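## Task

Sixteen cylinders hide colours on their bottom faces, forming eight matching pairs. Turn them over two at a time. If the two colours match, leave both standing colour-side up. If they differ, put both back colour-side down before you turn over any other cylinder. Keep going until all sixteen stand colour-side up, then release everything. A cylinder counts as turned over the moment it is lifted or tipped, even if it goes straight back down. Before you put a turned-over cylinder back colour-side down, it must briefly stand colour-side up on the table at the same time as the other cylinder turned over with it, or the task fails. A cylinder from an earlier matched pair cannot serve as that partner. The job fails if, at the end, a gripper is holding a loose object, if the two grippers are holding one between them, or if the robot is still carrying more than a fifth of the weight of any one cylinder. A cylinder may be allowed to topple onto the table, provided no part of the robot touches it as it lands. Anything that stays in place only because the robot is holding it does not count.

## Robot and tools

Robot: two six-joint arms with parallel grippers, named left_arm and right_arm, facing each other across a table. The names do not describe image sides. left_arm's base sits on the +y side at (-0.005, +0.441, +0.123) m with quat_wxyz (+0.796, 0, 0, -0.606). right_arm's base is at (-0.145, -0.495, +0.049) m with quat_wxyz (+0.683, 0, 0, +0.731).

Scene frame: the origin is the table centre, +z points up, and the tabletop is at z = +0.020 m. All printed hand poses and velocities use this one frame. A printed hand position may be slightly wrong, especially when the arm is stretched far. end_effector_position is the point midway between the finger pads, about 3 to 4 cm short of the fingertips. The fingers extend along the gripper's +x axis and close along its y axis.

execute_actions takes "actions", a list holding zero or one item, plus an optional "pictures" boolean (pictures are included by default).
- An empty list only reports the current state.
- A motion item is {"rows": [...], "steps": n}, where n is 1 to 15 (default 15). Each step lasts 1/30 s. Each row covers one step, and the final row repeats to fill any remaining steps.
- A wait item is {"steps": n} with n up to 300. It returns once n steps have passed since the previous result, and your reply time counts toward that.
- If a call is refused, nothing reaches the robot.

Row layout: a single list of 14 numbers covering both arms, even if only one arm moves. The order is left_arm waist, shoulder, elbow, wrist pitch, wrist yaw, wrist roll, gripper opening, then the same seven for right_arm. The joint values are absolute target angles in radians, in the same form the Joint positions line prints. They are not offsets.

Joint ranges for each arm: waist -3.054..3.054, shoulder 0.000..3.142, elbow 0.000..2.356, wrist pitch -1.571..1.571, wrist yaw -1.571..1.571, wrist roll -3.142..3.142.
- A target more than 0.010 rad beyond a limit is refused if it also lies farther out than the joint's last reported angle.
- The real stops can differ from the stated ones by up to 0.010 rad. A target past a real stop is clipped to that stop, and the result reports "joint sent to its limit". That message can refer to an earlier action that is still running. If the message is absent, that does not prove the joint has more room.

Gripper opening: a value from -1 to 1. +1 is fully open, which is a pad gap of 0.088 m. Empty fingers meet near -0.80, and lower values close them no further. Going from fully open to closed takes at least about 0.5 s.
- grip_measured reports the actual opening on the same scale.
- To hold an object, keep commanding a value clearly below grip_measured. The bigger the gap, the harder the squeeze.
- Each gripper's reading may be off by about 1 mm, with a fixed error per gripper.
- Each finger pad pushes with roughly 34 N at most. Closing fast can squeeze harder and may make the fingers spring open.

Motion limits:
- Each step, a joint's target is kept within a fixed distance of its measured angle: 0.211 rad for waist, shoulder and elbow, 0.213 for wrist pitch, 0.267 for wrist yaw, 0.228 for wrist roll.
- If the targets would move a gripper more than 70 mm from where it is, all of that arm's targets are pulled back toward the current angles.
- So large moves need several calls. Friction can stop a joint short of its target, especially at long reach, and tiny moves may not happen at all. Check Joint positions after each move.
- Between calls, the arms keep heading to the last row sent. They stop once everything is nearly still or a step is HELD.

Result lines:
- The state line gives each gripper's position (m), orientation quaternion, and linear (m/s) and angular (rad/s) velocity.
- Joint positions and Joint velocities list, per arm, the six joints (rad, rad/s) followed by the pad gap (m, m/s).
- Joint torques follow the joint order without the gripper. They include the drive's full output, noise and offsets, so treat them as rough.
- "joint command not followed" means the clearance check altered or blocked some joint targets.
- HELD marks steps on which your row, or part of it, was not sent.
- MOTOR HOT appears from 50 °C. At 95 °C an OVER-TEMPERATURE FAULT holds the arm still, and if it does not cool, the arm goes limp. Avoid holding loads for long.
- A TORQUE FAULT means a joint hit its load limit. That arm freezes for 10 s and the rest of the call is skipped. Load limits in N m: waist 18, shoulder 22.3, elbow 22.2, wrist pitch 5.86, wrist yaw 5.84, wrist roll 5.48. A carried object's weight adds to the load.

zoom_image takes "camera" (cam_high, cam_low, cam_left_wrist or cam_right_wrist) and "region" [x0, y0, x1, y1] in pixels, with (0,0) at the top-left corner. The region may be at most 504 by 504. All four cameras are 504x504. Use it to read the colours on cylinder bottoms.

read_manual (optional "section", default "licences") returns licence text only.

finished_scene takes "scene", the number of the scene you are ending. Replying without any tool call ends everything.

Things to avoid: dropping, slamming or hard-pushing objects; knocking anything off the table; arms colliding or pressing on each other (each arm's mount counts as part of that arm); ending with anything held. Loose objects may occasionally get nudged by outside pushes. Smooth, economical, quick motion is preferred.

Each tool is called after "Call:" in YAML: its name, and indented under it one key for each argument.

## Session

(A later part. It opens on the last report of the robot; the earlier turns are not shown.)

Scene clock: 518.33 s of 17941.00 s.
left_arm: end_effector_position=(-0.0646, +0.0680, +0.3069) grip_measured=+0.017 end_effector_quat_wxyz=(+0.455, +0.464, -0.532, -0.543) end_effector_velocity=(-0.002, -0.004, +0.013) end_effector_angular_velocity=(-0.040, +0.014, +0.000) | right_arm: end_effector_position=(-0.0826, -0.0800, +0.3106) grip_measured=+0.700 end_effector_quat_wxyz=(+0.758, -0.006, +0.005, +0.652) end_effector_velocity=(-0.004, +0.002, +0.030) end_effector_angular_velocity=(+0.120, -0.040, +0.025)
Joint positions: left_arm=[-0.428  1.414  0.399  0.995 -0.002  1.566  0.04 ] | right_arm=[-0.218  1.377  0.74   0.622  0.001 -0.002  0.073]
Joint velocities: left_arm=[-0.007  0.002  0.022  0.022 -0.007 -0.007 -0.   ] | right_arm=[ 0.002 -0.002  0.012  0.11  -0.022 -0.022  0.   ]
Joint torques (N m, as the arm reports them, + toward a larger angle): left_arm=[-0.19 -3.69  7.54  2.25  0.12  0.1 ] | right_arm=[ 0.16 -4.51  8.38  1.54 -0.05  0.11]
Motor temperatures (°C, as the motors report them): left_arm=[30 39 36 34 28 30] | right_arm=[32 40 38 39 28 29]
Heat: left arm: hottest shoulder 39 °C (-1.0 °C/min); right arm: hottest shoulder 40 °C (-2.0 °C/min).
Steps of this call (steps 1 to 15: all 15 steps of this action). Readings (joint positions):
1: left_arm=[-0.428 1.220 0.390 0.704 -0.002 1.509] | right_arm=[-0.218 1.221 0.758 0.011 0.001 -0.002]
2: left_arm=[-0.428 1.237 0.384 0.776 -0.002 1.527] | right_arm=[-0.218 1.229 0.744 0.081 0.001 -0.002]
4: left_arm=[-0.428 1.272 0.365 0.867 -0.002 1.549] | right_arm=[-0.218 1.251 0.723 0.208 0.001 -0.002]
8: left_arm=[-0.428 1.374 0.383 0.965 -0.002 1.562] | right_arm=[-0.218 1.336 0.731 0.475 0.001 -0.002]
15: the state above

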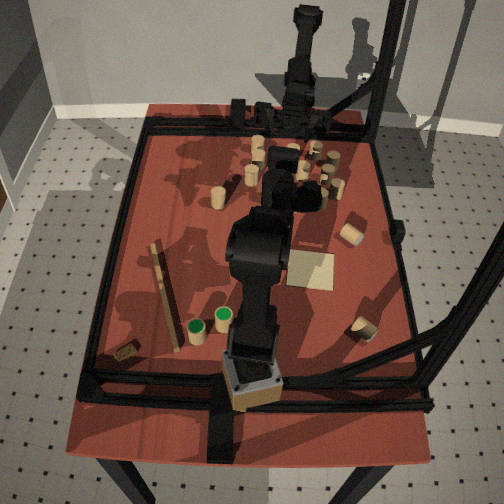

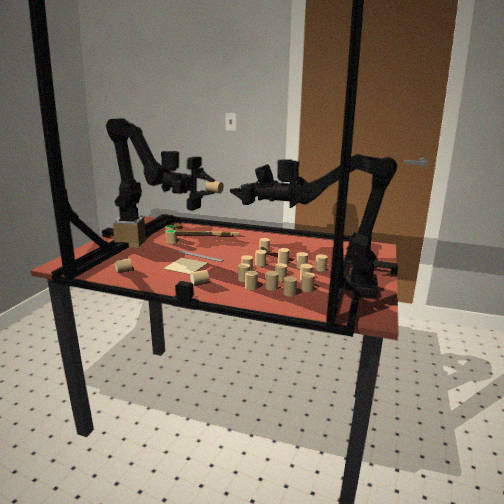

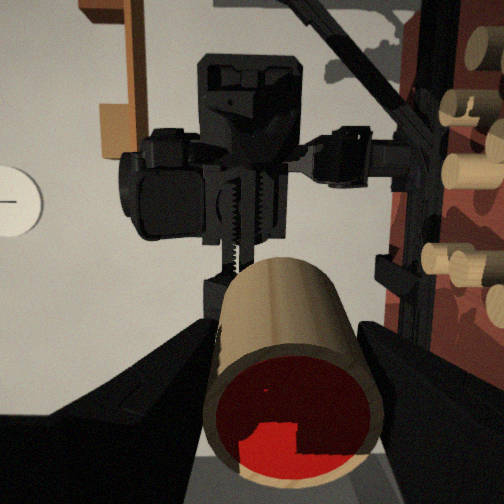

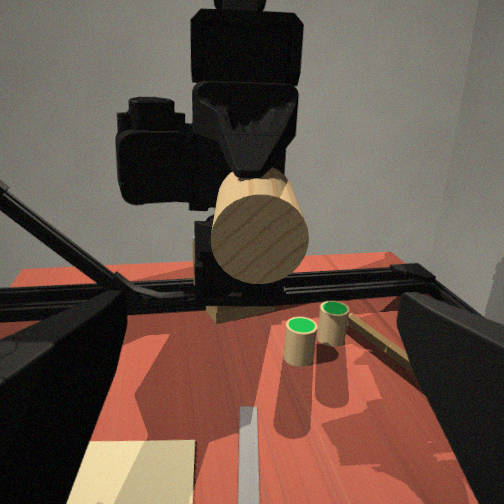

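Hand over G, place at G home, then hover over K (at A's spot).

Call:
execute_actions:
  actions:
    - {"rows":[[-0.43,1.51,0.48,1.03,0,1.571,-0.4,-0.216,1.39,0.75,0.633,0,0,0.7],[-0.43,1.51,0.48,1.03,0,1.571,-0.4,-0.216,1.39,0.75,0.633,0,0,0.7],[-0.43,1.57,0.54,1.03,0,1.571,-0.4,-0.216,1.39,0.75,0.633,0,0,0.7],[-0.43,1.57,0.54,1.03,0,1.571,-0.4,-0.216,1.39,0.75,0.633,0,0,0.7],[-0.43,1.63,0.605,1.025,0,1.571,-0.4,-0.216,1.39,0.75,0.633,0,0,0.7],[-0.43,1.63,0.605,1.025,0,1.571,-0.4,-0.216,1.39,0.75,0.633,0,0,0.7],[-0.43,1.695,0.674,1.021,0,1.571,-0.4,-0.216,1.39,0.75,0.633,0,0,0.7],[-0.43,1.695,0.674,1.021,0,1.571,-0.4,-0.216,1.39,0.75,0.633,0,0,0.7],[-0.43,1.76,0.748,1.015,0,1.571,-0.4,-0.216,1.39,0.75,0.633,0,0,0.7]],"steps":14}
  pictures: false

Call:
execute_actions:
  actions:
    - {"rows":[[-0.43,1.76,0.748,1.015,0,1.571,-0.4,-0.216,1.39,0.75,0.633,0,0,-0.4]],"steps":10}
  pictures: false

Call:
execute_actions:
  actions:
    - {"rows":[[-0.43,1.76,0.748,1.015,0,1.571,0.7,-0.216,1.39,0.75,0.633,0,0,-0.4],[-0.43,1.76,0.748,1.015,0,1.571,0.7,-0.216,1.39,0.75,0.633,0,0,-0.4],[-0.43,1.76,0.748,1.015,0,1.571,0.7,-0.216,1.39,0.75,0.633,0,0,-0.4],[-0.43,1.76,0.748,1.015,0,1.571,0.7,-0.216,1.39,0.75,0.633,0,0,-0.4],[-0.43,1.76,0.748,1.015,0,1.571,0.7,-0.216,1.39,0.75,0.633,0,0,-0.4],[-0.43,1.76,0.748,1.015,0,1.571,0.7,-0.216,1.39,0.75,0.633,0,0,-0.4],[-0.43,1.6,0.57,1.03,0,1.571,0.7,-0.216,1.39,0.75,0.633,0,0,-0.4],[-0.43,1.6,0.57,1.03,0,1.571,0.7,-0.216,1.39,0.75,0.633,0,0,-0.4],[-0.43,1.51,0.48,1.03,0,1.571,0.7,-0.216,1.27,0.63,0.64,0,0,-0.4],[-0.43,1.3,0.34,0.96,0,1.571,0.7,-0.216,1.27,0.63,0.64,0,0,-0.4]],"steps":13}
  pictures: false

Call:
execute_actions:
  actions:
    - {"rows":[[-0.43,1.3,0.34,0.96,0,1.571,0.7,-0.17,1.15,0.9,-1.25,0,0,-0.4]],"steps":15}
  pictures: false

Call:
execute_actions:
  actions:
    - {"rows":[[-0.43,1.3,0.34,0.96,0,1.571,0.7,-0.17,1.3,1.1,-1.25,0,0,-0.4],[-0.43,1.3,0.34,0.96,0,1.571,0.7,-0.17,1.3,1.1,-1.25,0,0,-0.4],[-0.43,1.3,0.34,0.96,0,1.571,0.7,-0.17,1.3,1.1,-1.25,0,0,-0.4],[-0.43,1.3,0.34,0.96,0,1.571,0.7,-0.17,1.3,1.1,-1.25,0,0,-0.4],[-0.43,1.3,0.34,0.96,0,1.571,0.7,-0.17,1.3,1.1,-1.25,0,0,-0.4],[-0.43,1.3,0.34,0.96,0,1.571,0.7,-0.17,1.3,1.1,-1.25,0,0,-0.4],[-0.43,1.3,0.34,0.96,0,1.571,0.7,-0.17,1.79,1.45,-1.23,0,0,-0.4]],"steps":15}
  pictures: false

Call:
execute_actions:
  actions:
    - {"rows":[[-0.43,1.3,0.34,0.96,0,1.571,0.7,-0.17,1.79,1.45,-1.23,0,0,-0.4],[-0.43,1.3,0.34,0.96,0,1.571,0.7,-0.17,1.79,1.45,-1.23,0,0,-0.4],[-0.43,1.3,0.34,0.96,0,1.571,0.7,-0.17,1.79,1.45,-1.23,0,0,-0.4],[-0.43,1.3,0.34,0.96,0,1.571,0.7,-0.17,1.79,1.45,-1.23,0,0,-0.4],[-0.43,1.3,0.34,0.96,0,1.571,0.7,-0.17,1.805,1.41,-1.18,0,0,-0.4],[-0.43,1.3,0.34,0.96,0,1.571,0.7,-0.17,1.82,1.375,-1.13,0,0,-0.4],[-0.43,1.3,0.34,0.96,0,1.571,0.7,-0.17,1.835,1.34,-1.08,0,0,-0.4],[-0.43,1.3,0.34,0.96,0,1.571,0.7,-0.17,1.85,1.305,-1.03,0,0,-0.4],[-0.43,1.3,0.34,0.96,0,1.571,0.7,-0.17,1.862,1.275,-0.985,0,0,-0.4],[-0.43,1.3,0.34,0.96,0,1.571,0.7,-0.17,1.872,1.25,-0.95,0,0,-0.4],[-0.43,1.3,0.34,0.96,0,1.571,0.7,-0.17,1.88,1.232,-0.925,0,0,-0.4],[-0.43,1.3,0.34,0.96,0,1.571,0.7,-0.17,1.88,1.232,-0.925,0,0,-0.4],[-0.43,1.3,0.34,0.96,0,1.571,0.7,-0.17,1.886,1.22,-0.907,0,0,-0.4],[-0.43,1.3,0.34,0.96,0,1.571,0.7,-0.17,1.886,1.22,-0.907,0,0,-0.4],[-0.43,1.3,0.34,0.96,0,1.571,0.7,-0.17,1.892,1.208,-0.89,0,0,-0.4]],"steps":15}
  pictures: false

Call:
execute_actions:
  actions:
    - {"rows":[[-0.43,1.3,0.34,0.96,0,1.571,0.7,-0.17,1.892,1.208,-0.89,0,0,-0.4],[-0.43,1.3,0.34,0.96,0,1.571,0.7,-0.17,1.892,1.208,-0.89,0,0,-0.4],[-0.43,1.3,0.34,0.96,0,1.571,0.7,-0.17,1.892,1.208,-0.89,0,0,-0.4],[-0.43,1.3,0.34,0.96,0,1.571,0.7,-0.17,1.892,1.208,-0.89,0,0,-0.4],[-0.43,1.3,0.34,0.96,0,1.571,0.7,-0.17,1.886,1.218,-0.903,0,0,0.4]],"steps":10}
  pictures: false

Call:
execute_actions:
  actions:
    - {"rows":[[-0.43,1.3,0.34,0.96,0,1.571,0.7,-0.17,1.85,1.305,-1.03,0,0,0.4],[-0.43,1.3,0.34,0.96,0,1.571,0.7,-0.17,1.85,1.305,-1.03,0,0,0.4],[-0.43,1.3,0.34,0.96,0,1.571,0.7,-0.17,1.81,1.39,-1.15,0,0,0.4],[-0.43,1.3,0.34,0.96,0,1.571,0.7,-0.17,1.81,1.39,-1.15,0,0,0.4],[-0.43,1.3,0.34,0.96,0,1.571,0.7,-0.17,1.81,1.39,-1.15,0,0,0.4],[-0.43,1.3,0.34,0.96,0,1.571,0.7,-0.17,1.81,1.39,-1.15,0,0,0.4],[-0.43,1.3,0.34,0.96,0,1.571,0.7,-0.14,1.95,1.6,-1.22,0,0,0.4],[-0.43,1.3,0.34,0.96,0,1.571,0.7,-0.14,1.95,1.6,-1.22,0,0,0.4],[-0.43,1.3,0.34,0.96,0,1.571,0.7,-0.14,2.095,1.77,-1.245,0,0,0.4]],"steps":15}
  pictures: false

Call:
execute_actions:
  actions:
    - {"steps":6}

Scene clock: 542.13 s of 17941.00 s.
left_arm: end_effector_position=(-0.0785, -0.0180, +0.3090) grip_measured=+0.017 end_effector_quat_wxyz=(+0.459, +0.459, -0.536, -0.539) end_effector_velocity=(+0.000, -0.028, -0.013) end_effector_angular_velocity=(+0.023, +0.004, +0.024) | right_arm: end_effector_position=(-0.0826, -0.0789, +0.3118) grip_measured=+0.700 end_effector_quat_wxyz=(+0.758, -0.003, +0.003, +0.652) end_effector_velocity=(-0.002, +0.000, +0.000) end_effector_angular_velocity=(-0.006, -0.021, +0.020)
Joint positions: left_arm=[-0.428  1.748  0.73   1.015 -0.002  1.567  0.04 ] | right_arm=[-0.218  1.382  0.742  0.632  0.001 -0.002  0.073]
Joint velocities: left_arm=[ 0.002  0.115  0.1   -0.007 -0.022 -0.007 -0.   ] | right_arm=[-0.002 -0.002  0.002 -0.007 -0.022 -0.022 -0.   ]
Joint torques (N m, as the arm reports them, + toward a larger angle): left_arm=[-0.18 -6.15  7.56  2.07  0.09  0.05] | right_arm=[ 0.16 -5.17  8.13  1.54 -0.06  0.08]
Motor temperatures (°C, as the motors report them): left_arm=[30 39 38 38 28 30] | right_arm=[31 39 40 41 28 29]
Heat: left arm: hottest shoulder 39 °C (-1.0 °C/min); right arm: hottest wrist pitch 41 °C (+0.0 °C/min).
Steps of this call (steps 1 to 15: the robot went on to your last target; steps 16 to 700: nothing new was sent; steps 701 to 714: all 14 steps of this action). Readings (joint positions):
701: left_arm=[-0.428 1.431 0.412 1.004 -0.002 1.567] | right_arm=[-0.218 1.382 0.742 0.632 0.001 -0.002]
702: left_arm=[-0.428 1.454 0.430 1.013 -0.002 1.567] | right_arm=[-0.218 1.382 0.742 0.632 0.001 -0.002]
704: left_arm=[-0.428 1.514 0.485 1.020 -0.002 1.567] | right_arm=[-0.218 1.382 0.742 0.632 0.001 -0.002]
708: left_arm=[-0.428 1.634 0.608 1.021 -0.002 1.567] | right_arm=[-0.218 1.382 0.742 0.632 0.001 -0.002]
714: the state above

Scene clock: 542.47 s of 17941.00 s.
left_arm: end_effector_position=(-0.0802, -0.0197, +0.3098) grip_measured=+0.017 end_effector_quat_wxyz=(+0.459, +0.458, -0.537, -0.540) end_effector_velocity=(+0.000, +0.001, -0.005) end_effector_angular_velocity=(+0.025, +0.018, +0.005) | right_arm: end_effector_position=(-0.0814, -0.0790, +0.3118) grip_measured=+0.003 end_effector_quat_wxyz=(+0.760, -0.003, +0.003, +0.650) end_effector_velocity=(-0.000, -0.001, -0.002) end_effector_angular_velocity=(-0.008, -0.006, +0.005)
Joint positions: left_arm=[-0.431  1.753  0.738  1.015 -0.001  1.567  0.04 ] | right_arm=[-0.219  1.382  0.742  0.632  0.004 -0.002  0.039]
Joint velocities: left_arm=[-0.002 -0.002 -0.002 -0.022 -0.007 -0.022 -0.   ] | right_arm=[-0.002 -0.002 -0.002 -0.007 -0.007 -0.007 -0.   ]
Joint torques (N m, as the arm reports them, + toward a larger angle): left_arm=[ 0.07 -5.77  7.65  2.07  0.07  0.05] | right_arm=[ 0.31 -5.19  8.09  1.52 -0.15  0.07]
Motor temperatures (°C, as the motors report them): left_arm=[30 39 38 38 28 30] | right_arm=[31 39 40 41 28 29]
Heat: left arm: hottest shoulder 39 °C (-1.0 °C/min); right arm: hottest wrist pitch 41 °C (+0.0 °C/min).
Steps of this call (steps 1 to 10: all 10 steps of this action). Readings (joint positions):
1: left_arm=[-0.428 1.750 0.733 1.015 -0.002 1.567] | right_arm=[-0.218 1.382 0.742 0.632 0.001 -0.002]
2: left_arm=[-0.428 1.752 0.734 1.015 -0.002 1.567] | right_arm=[-0.218 1.382 0.742 0.632 0.001 -0.002]
4: left_arm=[-0.428 1.753 0.737 1.015 -0.002 1.567] | right_arm=[-0.218 1.382 0.742 0.632 0.001 -0.002]
8: left_arm=[-0.431 1.753 0.738 1.015 -0.001 1.567] | right_arm=[-0.219 1.382 0.742 0.632 0.004 -0.002]
10: the state above

Scene clock: 542.90 s of 17941.00 s.
left_arm: end_effector_position=(-0.0656, +0.0696, +0.3046) grip_measured=+0.696 end_effector_quat_wxyz=(+0.450, +0.467, -0.529, -0.547) end_effector_velocity=(+0.048, +0.295, +0.069) end_effector_angular_velocity=(-0.259, +0.064, +0.006) | right_arm: end_effector_position=(-0.0855, -0.1021, +0.3054) grip_measured=+0.003 end_effector_quat_wxyz=(+0.759, -0.003, +0.003, +0.651) end_effector_velocity=(-0.007, -0.050, -0.002) end_effector_angular_velocity=(+0.032, +0.002, -0.005)
Joint positions: left_arm=[-0.431  1.403  0.397  0.97  -0.001  1.567  0.073] | right_arm=[-0.218  1.293  0.649  0.636  0.003 -0.002  0.039]
Joint velocities: left_arm=[-0.002 -1.429 -1.023 -0.139 -0.007 -0.022 -0.008] | right_arm=[ 0.002 -0.208 -0.183  0.007  0.007  0.007 -0.   ]
Joint torques (N m, as the arm reports them, + toward a larger angle): left_arm=[ 0.06 -4.22  8.53  2.23  0.06  0.05] | right_arm=[ 0.22 -6.17  6.82  1.69 -0.12  0.07]
Motor temperatures (°C, as the motors report them): left_arm=[30 39 38 38 28 30] | right_arm=[31 39 40 41 28 29]
Heat: left arm: hottest shoulder 39 °C (-1.0 °C/min); right arm: hottest wrist pitch 41 °C (+0.0 °C/min).
Steps of this call (steps 1 to 13: all 13 steps of this action). Readings (joint positions):
1: left_arm=[-0.431 1.753 0.738 1.015 -0.001 1.567] | right_arm=[-0.219 1.382 0.742 0.632 0.004 -0.002]
2: left_arm=[-0.431 1.753 0.738 1.015 -0.001 1.567] | right_arm=[-0.219 1.382 0.742 0.632 0.004 -0.002]
4: left_arm=[-0.431 1.753 0.738 1.015 -0.001 1.567] | right_arm=[-0.219 1.382 0.742 0.632 0.003 -0.002]
8: left_arm=[-0.431 1.694 0.668 1.018 -0.001 1.567] | right_arm=[-0.218 1.382 0.742 0.632 0.003 -0.002]
13: the state above

Scene clock: 543.40 s of 17941.00 s.
left_arm: end_effector_position=(-0.0629, +0.0863, +0.3151) grip_measured=+0.700 end_effector_quat_wxyz=(+0.459, +0.458, -0.537, -0.539) end_effector_velocity=(+0.000, +0.001, -0.004) end_effector_angular_velocity=(+0.013, +0.005, +0.005) | right_arm: end_effector_position=(-0.1084, -0.1449, +0.2810) grip_measured=+0.004 end_effector_quat_wxyz=(+0.717, -0.177, +0.195, +0.645) end_effector_velocity=(-0.025, -0.215, -0.376) end_effector_angular_velocity=(-1.975, +0.200, +0.028)
Joint positions: left_arm=[-0.431  1.307  0.346  0.961 -0.001  1.567  0.073] | right_arm=[-0.173  1.149  0.903 -0.286  0.002 -0.002  0.039]
Joint velocities: left_arm=[-0.002 -0.002 -0.007 -0.007 -0.007 -0.007 -0.   ] | right_arm=[-0.002  0.012 -0.002 -1.971 -0.022 -0.022 -0.   ]
Joint torques (N m, as the arm reports them, + toward a larger angle): left_arm=[ 0.05 -4.36  5.67  1.96  0.07  0.04] | right_arm=[ 0.18 -4.71  7.45  1.45 -0.06  0.08]
Motor temperatures (°C, as the motors report them): left_arm=[30 39 38 39 28 30] | right_arm=[31 39 40 41 28 29]
Heat: left arm: hottest shoulder 39 °C (-1.0 °C/min); right arm: hottest wrist pitch 41 °C (+0.0 °C/min).
Steps of this call (steps 1 to 15: all 15 steps of this action). Readings (joint positions):
1: left_arm=[-0.431 1.366 0.373 0.968 -0.001 1.567] | right_arm=[-0.216 1.278 0.663 0.595 0.003 -0.002]
2: left_arm=[-0.431 1.342 0.362 0.968 -0.001 1.567] | right_arm=[-0.208 1.264 0.692 0.533 0.003 -0.002]
4: left_arm=[-0.431 1.318 0.355 0.967 -0.001 1.567] | right_arm=[-0.190 1.229 0.774 0.421 0.003 -0.002]
8: left_arm=[-0.431 1.309 0.349 0.961 -0.001 1.567] | right_arm=[-0.173 1.149 0.896 0.182 0.001 -0.002]
15: the state above

Scene clock: 543.90 s of 17941.00 s.
left_arm: end_effector_position=(-0.0629, +0.0863, +0.3151) grip_measured=+0.700 end_effector_quat_wxyz=(+0.459, +0.458, -0.537, -0.539) end_effector_velocity=(+0.000, +0.001, -0.002) end_effector_angular_velocity=(+0.008, +0.006, +0.005) | right_arm: end_effector_position=(-0.1105, -0.1644, +0.1777) grip_measured=+0.002 end_effector_quat_wxyz=(+0.545, -0.456, +0.505, +0.491) end_effector_velocity=(-0.011, -0.119, -0.315) end_effector_angular_velocity=(-1.630, +0.163, +0.004)
Joint positions: left_arm=[-0.431  1.307  0.346  0.961 -0.001  1.567  0.073] | right_arm=[-0.173  1.74   1.431 -1.186  0.001 -0.002  0.039]
Joint velocities: left_arm=[-0.002 -0.002 -0.002 -0.007 -0.007 -0.007 -0.   ] | right_arm=[-0.002  0.974  0.002 -0.667  0.007 -0.007 -0.   ]
Joint torques (N m, as the arm reports them, + toward a larger angle): left_arm=[ 0.06 -4.42  5.72  1.96  0.07  0.04] | right_arm=[  0.21 -10.07   7.92   0.17  -0.08   0.06]
Motor temperatures (°C, as the motors report them): left_arm=[30 39 38 39 28 30] | right_arm=[31 39 40 41 28 29]
Heat: left arm: hottest shoulder 39 °C (-1.0 °C/min); right arm: hottest wrist pitch 41 °C (+0.0 °C/min).
Steps of this call (steps 1 to 15: all 15 steps of this action). Readings (joint positions):
1: left_arm=[-0.431 1.307 0.346 0.961 -0.001 1.567] | right_arm=[-0.173 1.171 0.927 -0.370 0.002 -0.002]
2: left_arm=[-0.431 1.307 0.346 0.961 -0.001 1.567] | right_arm=[-0.173 1.207 0.972 -0.432 0.002 -0.002]
4: left_arm=[-0.431 1.307 0.346 0.961 -0.001 1.567] | right_arm=[-0.173 1.269 1.049 -0.543 0.002 -0.002]
8: left_arm=[-0.431 1.307 0.346 0.961 -0.001 1.567] | right_arm=[-0.173 1.367 1.170 -0.834 0.002 -0.002]
15: the state above

Scene clock: 544.40 s of 17941.00 s.
left_arm: end_effector_position=(-0.0629, +0.0863, +0.3151) grip_measured=+0.700 end_effector_quat_wxyz=(+0.459, +0.458, -0.537, -0.539) end_effector_velocity=(+0.000, -0.000, +0.000) end_effector_angular_velocity=(+0.001, -0.008, +0.005) | right_arm: end_effector_position=(-0.1109, -0.1682, +0.0834) grip_measured=+0.003 end_effector_quat_wxyz=(+0.522, -0.477, +0.529, +0.470) end_effector_velocity=(-0.002, -0.026, -0.127) end_effector_angular_velocity=(-0.066, -0.000, +0.010)
Joint positions: left_arm=[-0.431  1.307  0.346  0.961 -0.001  1.567  0.073] | right_arm=[-0.173  1.884  1.227 -0.929  0.001 -0.002  0.039]
Joint velocities: left_arm=[-0.002 -0.002  0.002 -0.007 -0.007  0.007  0.   ] | right_arm=[ 0.002  0.154 -0.344  0.432  0.007 -0.007 -0.   ]
Joint torques (N m, as the arm reports them, + toward a larger angle): left_arm=[ 0.09 -4.38  5.72  1.95  0.07  0.04] | right_arm=[ 0.2  -8.77  6.32  0.4  -0.07  0.06]
Motor temperatures (°C, as the motors report them): left_arm=[30 39 38 39 28 30] | right_arm=[31 39 40 41 28 29]
Heat: left arm: hottest shoulder 39 °C (-1.0 °C/min); right arm: hottest wrist pitch 41 °C (+0.0 °C/min).
Steps of this call (steps 1 to 15: all 15 steps of this action). Readings (joint positions):
1: left_arm=[-0.431 1.307 0.346 0.961 -0.001 1.567] | right_arm=[-0.173 1.768 1.431 -1.203 0.001 -0.002]
2: left_arm=[-0.431 1.307 0.346 0.961 -0.001 1.567] | right_arm=[-0.173 1.785 1.431 -1.210 0.001 -0.002]
4: left_arm=[-0.431 1.307 0.346 0.961 -0.001 1.567] | right_arm=[-0.173 1.795 1.432 -1.219 0.001 -0.002]
8: left_arm=[-0.431 1.307 0.346 0.961 -0.001 1.567] | right_arm=[-0.173 1.800 1.387 -1.113 0.001 -0.002]
15: the state above

Scene clock: 544.73 s of 17941.00 s.
left_arm: end_effector_position=(-0.0629, +0.0863, +0.3151) grip_measured=+0.700 end_effector_quat_wxyz=(+0.459, +0.458, -0.537, -0.539) end_effector_velocity=(+0.000, +0.001, -0.002) end_effector_angular_velocity=(+0.008, +0.006, +0.005) | right_arm: end_effector_position=(-0.1107, -0.1658, +0.0802) grip_measured=+0.290 end_effector_quat_wxyz=(+0.525, -0.474, +0.525, +0.473) end_effector_velocity=(-0.001, -0.005, +0.002) end_effector_angular_velocity=(-0.016, +0.009, +0.005)
Joint positions: left_arm=[-0.431  1.307  0.346  0.961 -0.001  1.567  0.073] | right_arm=[-0.173  1.887  1.217 -0.902  0.001 -0.002  0.053]
Joint velocities: left_arm=[-0.002 -0.002 -0.002 -0.007 -0.007 -0.007 -0.   ] | right_arm=[-0.002 -0.007 -0.002 -0.022 -0.007 -0.007  0.17 ]
Joint torques (N m, as the arm reports them, + toward a larger angle): left_arm=[ 0.03 -4.4   5.72  1.96  0.06  0.04] | right_arm=[ 0.16 -8.48  5.9   0.03 -0.07  0.07]
Motor temperatures (°C, as the motors report them): left_arm=[30 39 38 39 28 30] | right_arm=[31 39 40 41 28 29]
Heat: left arm: hottest shoulder 39 °C (-1.0 °C/min); right arm: hottest wrist pitch 41 °C (+0.0 °C/min).
Steps of this call (steps 1 to 10: all 10 steps of this action). Readings (joint positions):
1: left_arm=[-0.431 1.307 0.346 0.961 -0.001 1.567] | right_arm=[-0.173 1.886 1.220 -0.919 0.001 -0.002]
2: left_arm=[-0.431 1.307 0.346 0.961 -0.001 1.567] | right_arm=[-0.173 1.887 1.217 -0.915 0.001 -0.002]
4: left_arm=[-0.431 1.307 0.346 0.961 -0.001 1.567] | right_arm=[-0.173 1.887 1.217 -0.902 0.001 -0.002]
8: left_arm=[-0.431 1.307 0.346 0.961 -0.001 1.567] | right_arm=[-0.173 1.887 1.217 -0.901 0.001 -0.002]
10: the state above

Scene clock: 545.23 s of 17941.00 s.
left_arm: end_effector_position=(-0.0629, +0.0863, +0.3152) grip_measured=+0.700 end_effector_quat_wxyz=(+0.459, +0.458, -0.537, -0.539) end_effector_velocity=(+0.000, +0.001, -0.002) end_effector_angular_velocity=(+0.008, +0.006, +0.005) | right_arm: end_effector_position=(-0.1166, -0.0982, +0.1405) grip_measured=+0.400 end_effector_quat_wxyz=(+0.516, -0.484, +0.518, +0.480) end_effector_velocity=(+0.001, +0.011, -0.059) end_effector_angular_velocity=(-0.192, +0.021, -0.010)
Joint positions: left_arm=[-0.431  1.307  0.346  0.961 -0.001  1.567  0.073] | right_arm=[-0.14   2.078  1.74  -1.238  0.001 -0.002  0.059]
Joint velocities: left_arm=[-0.002 -0.002 -0.002 -0.007 -0.007 -0.007 -0.   ] | right_arm=[-0.002  0.242  0.129 -0.081 -0.007  0.007 -0.   ]
Joint torques (N m, as the arm reports them, + toward a larger angle): left_arm=[ 0.09 -4.36  5.74  1.96  0.07  0.05] | right_arm=[ -0.04 -10.36   8.23  -0.02  -0.07   0.07]
Motor temperatures (°C, as the motors report them): left_arm=[30 39 38 39 28 30] | right_arm=[31 39 40 41 28 29]
Heat: left arm: hottest shoulder 39 °C (-1.0 °C/min); right arm: hottest wrist pitch 41 °C (+0.0 °C/min).
Steps of this call (steps 1 to 15: all 15 steps of this action). Readings (joint positions):
1: left_arm=[-0.431 1.307 0.346 0.961 -0.001 1.567] | right_arm=[-0.173 1.886 1.229 -0.929 0.001 -0.002]
2: left_arm=[-0.431 1.307 0.346 0.961 -0.001 1.567] | right_arm=[-0.173 1.885 1.248 -0.969 0.001 -0.002]
4: left_arm=[-0.431 1.307 0.346 0.961 -0.001 1.567] | right_arm=[-0.173 1.870 1.307 -1.067 0.001 -0.002]
8: left_arm=[-0.431 1.307 0.346 0.961 -0.001 1.567] | right_arm=[-0.165 1.863 1.461 -1.182 0.001 -0.002]
15: the state above

Scene clock: 545.43 s of 17941.00 s.
left_arm: end_effector_position=(-0.0629, +0.0863, +0.3152) grip_measured=+0.700 end_effector_quat_wxyz=(+0.459, +0.458, -0.537, -0.539) end_effector_velocity=(-0.001, +0.001, -0.003) end_effector_angular_velocity=(+0.018, +0.004, -0.000) | right_arm: end_effector_position=(-0.1163, -0.0945, +0.1423) grip_measured=+0.400 end_effector_quat_wxyz=(+0.518, -0.482, +0.517, +0.482) end_effector_velocity=(+0.003, +0.013, +0.016) end_effector_angular_velocity=(+0.055, -0.011, +0.005)
Joint positions: left_arm=[-0.431  1.307  0.346  0.961 -0.001  1.567  0.073] | right_arm=[-0.14   2.086  1.76  -1.243  0.001 -0.002  0.059]
Joint velocities: left_arm=[-0.007 -0.007 -0.002 -0.022 -0.007 -0.007 -0.   ] | right_arm=[-0.002 -0.002  0.061 -0.007  0.007 -0.007 -0.   ]
Joint torques (N m, as the arm reports them, + toward a larger angle): left_arm=[ 0.04 -4.42  5.7   1.95  0.07  0.04] | right_arm=[ 0.02 -9.47  6.9  -0.01 -0.1   0.07]
Motor temperatures (°C, as the motors report them): left_arm=[30 39 38 39 28 30] | right_arm=[31 39 40 41 28 29]
Heat: left arm: hottest shoulder 39 °C (-1.0 °C/min); right arm: hottest wrist pitch 41 °C (+0.0 °C/min).
Steps of this call (steps 1 to 6: the robot went on to your last target). Readings (joint positions):
1: left_arm=[-0.431 1.307 0.346 0.961 -0.001 1.567] | right_arm=[-0.140 2.083 1.743 -1.240 0.001 -0.002]
2: left_arm=[-0.431 1.307 0.346 0.961 -0.001 1.567] | right_arm=[-0.140 2.086 1.747 -1.242 0.001 -0.002]
4: left_arm=[-0.431 1.307 0.346 0.961 -0.001 1.567] | right_arm=[-0.140 2.086 1.754 -1.243 0.001 -0.002]
6: the state above

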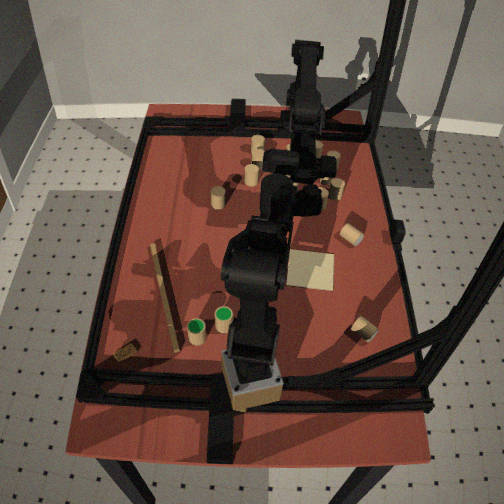

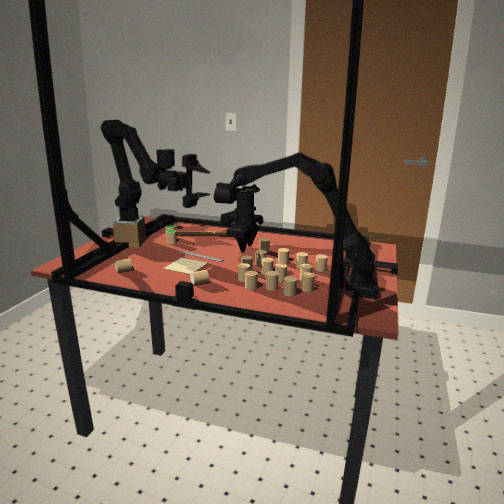

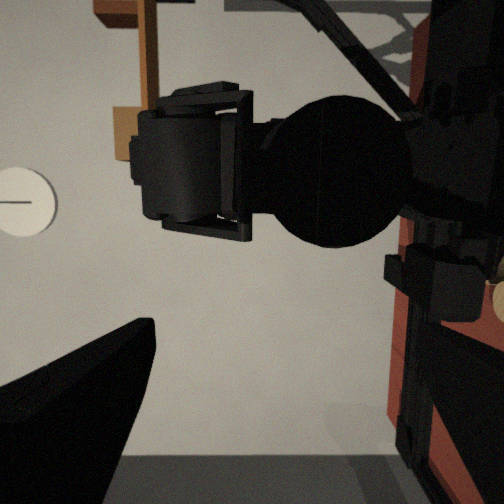

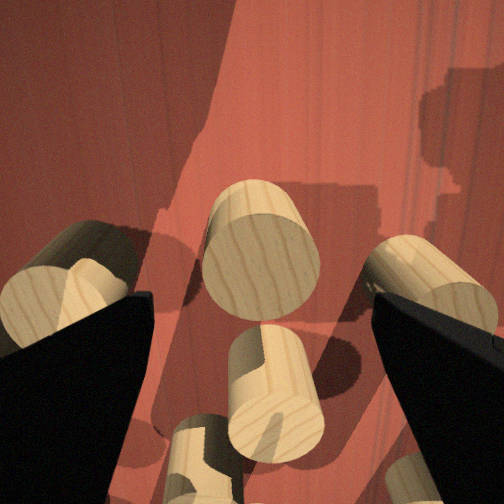

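Call:
execute_actions:
  actions: []

Scene clock: 563.97 s of 17941.00 s.
left_arm: end_effector_position=(-0.0629, +0.0864, +0.3151) grip_measured=+0.700 end_effector_quat_wxyz=(+0.459, +0.458, -0.537, -0.539) end_effector_velocity=(-0.001, +0.001, -0.002) end_effector_angular_velocity=(+0.004, +0.007, +0.000) | right_arm: end_effector_position=(-0.1163, -0.0942, +0.1426) grip_measured=+0.400 end_effector_quat_wxyz=(+0.518, -0.482, +0.516, +0.482) end_effector_velocity=(-0.000, -0.002, +0.000) end_effector_angular_velocity=(-0.007, +0.008, +0.020)
Joint positions: left_arm=[-0.431  1.307  0.346  0.961 -0.001  1.567  0.073] | right_arm=[-0.14   2.086  1.762 -1.243  0.001 -0.001  0.059]
Joint velocities: left_arm=[-0.007  0.002 -0.007  0.007 -0.007 -0.007 -0.   ] | right_arm=[-0.002 -0.002 -0.002 -0.007 -0.007 -0.022  0.   ]
Joint torques (N m, as the arm reports them, + toward a larger angle): left_arm=[ 0.09 -4.37  5.81  1.97  0.07  0.04] | right_arm=[ 0.05 -9.47  7.07  0.02 -0.07  0.07]
Motor temperatures (°C, as the motors report them): left_arm=[30 40 37 39 28 30] | right_arm=[31 42 40 39 28 29]
Heat: left arm: hottest shoulder 40 °C (+1.0 °C/min); right arm: hottest shoulder 42 °C (+2.0 °C/min).
Steps of this call (steps 1 to 30: the robot went on to your last target; steps 31 to 100: nothing new was sent; then 15.20 s passed at rest). Readings (joint positions):
1: left_arm=[-0.431 1.307 0.346 0.961 -0.001 1.567] | right_arm=[-0.140 2.086 1.761 -1.243 0.001 -0.002]
2: left_arm=[-0.431 1.307 0.346 0.961 -0.001 1.567] | right_arm=[-0.140 2.086 1.761 -1.243 0.001 -0.002]
4: left_arm=[-0.431 1.307 0.346 0.961 -0.001 1.567] | right_arm=[-0.140 2.086 1.761 -1.243 0.001 -0.002]
8: left_arm=[-0.431 1.307 0.346 0.961 -0.001 1.567] | right_arm=[-0.140 2.086 1.761 -1.243 0.001 -0.002]
100: the state above
All arms were judged still, so your last target was given up. Only a new action makes them travel on or press farther. Fingers that are still opening or closing keep moving.

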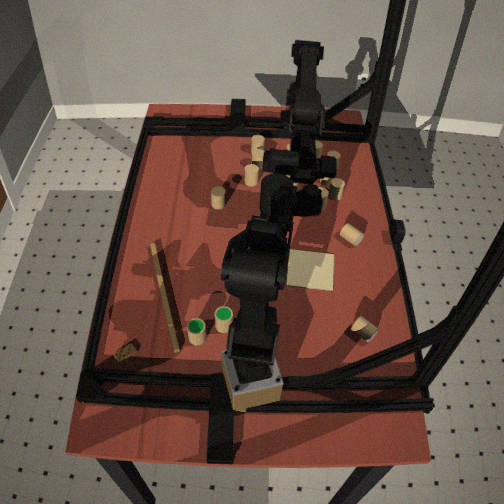

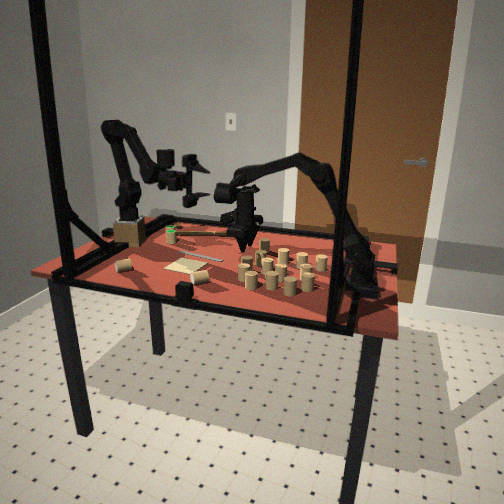

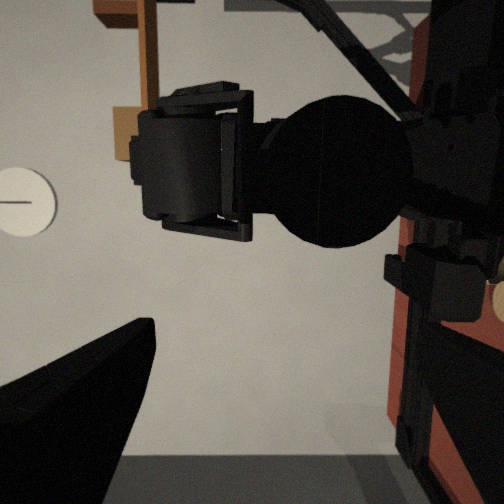

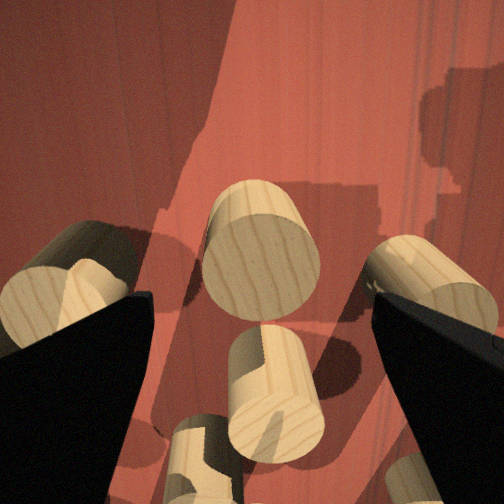

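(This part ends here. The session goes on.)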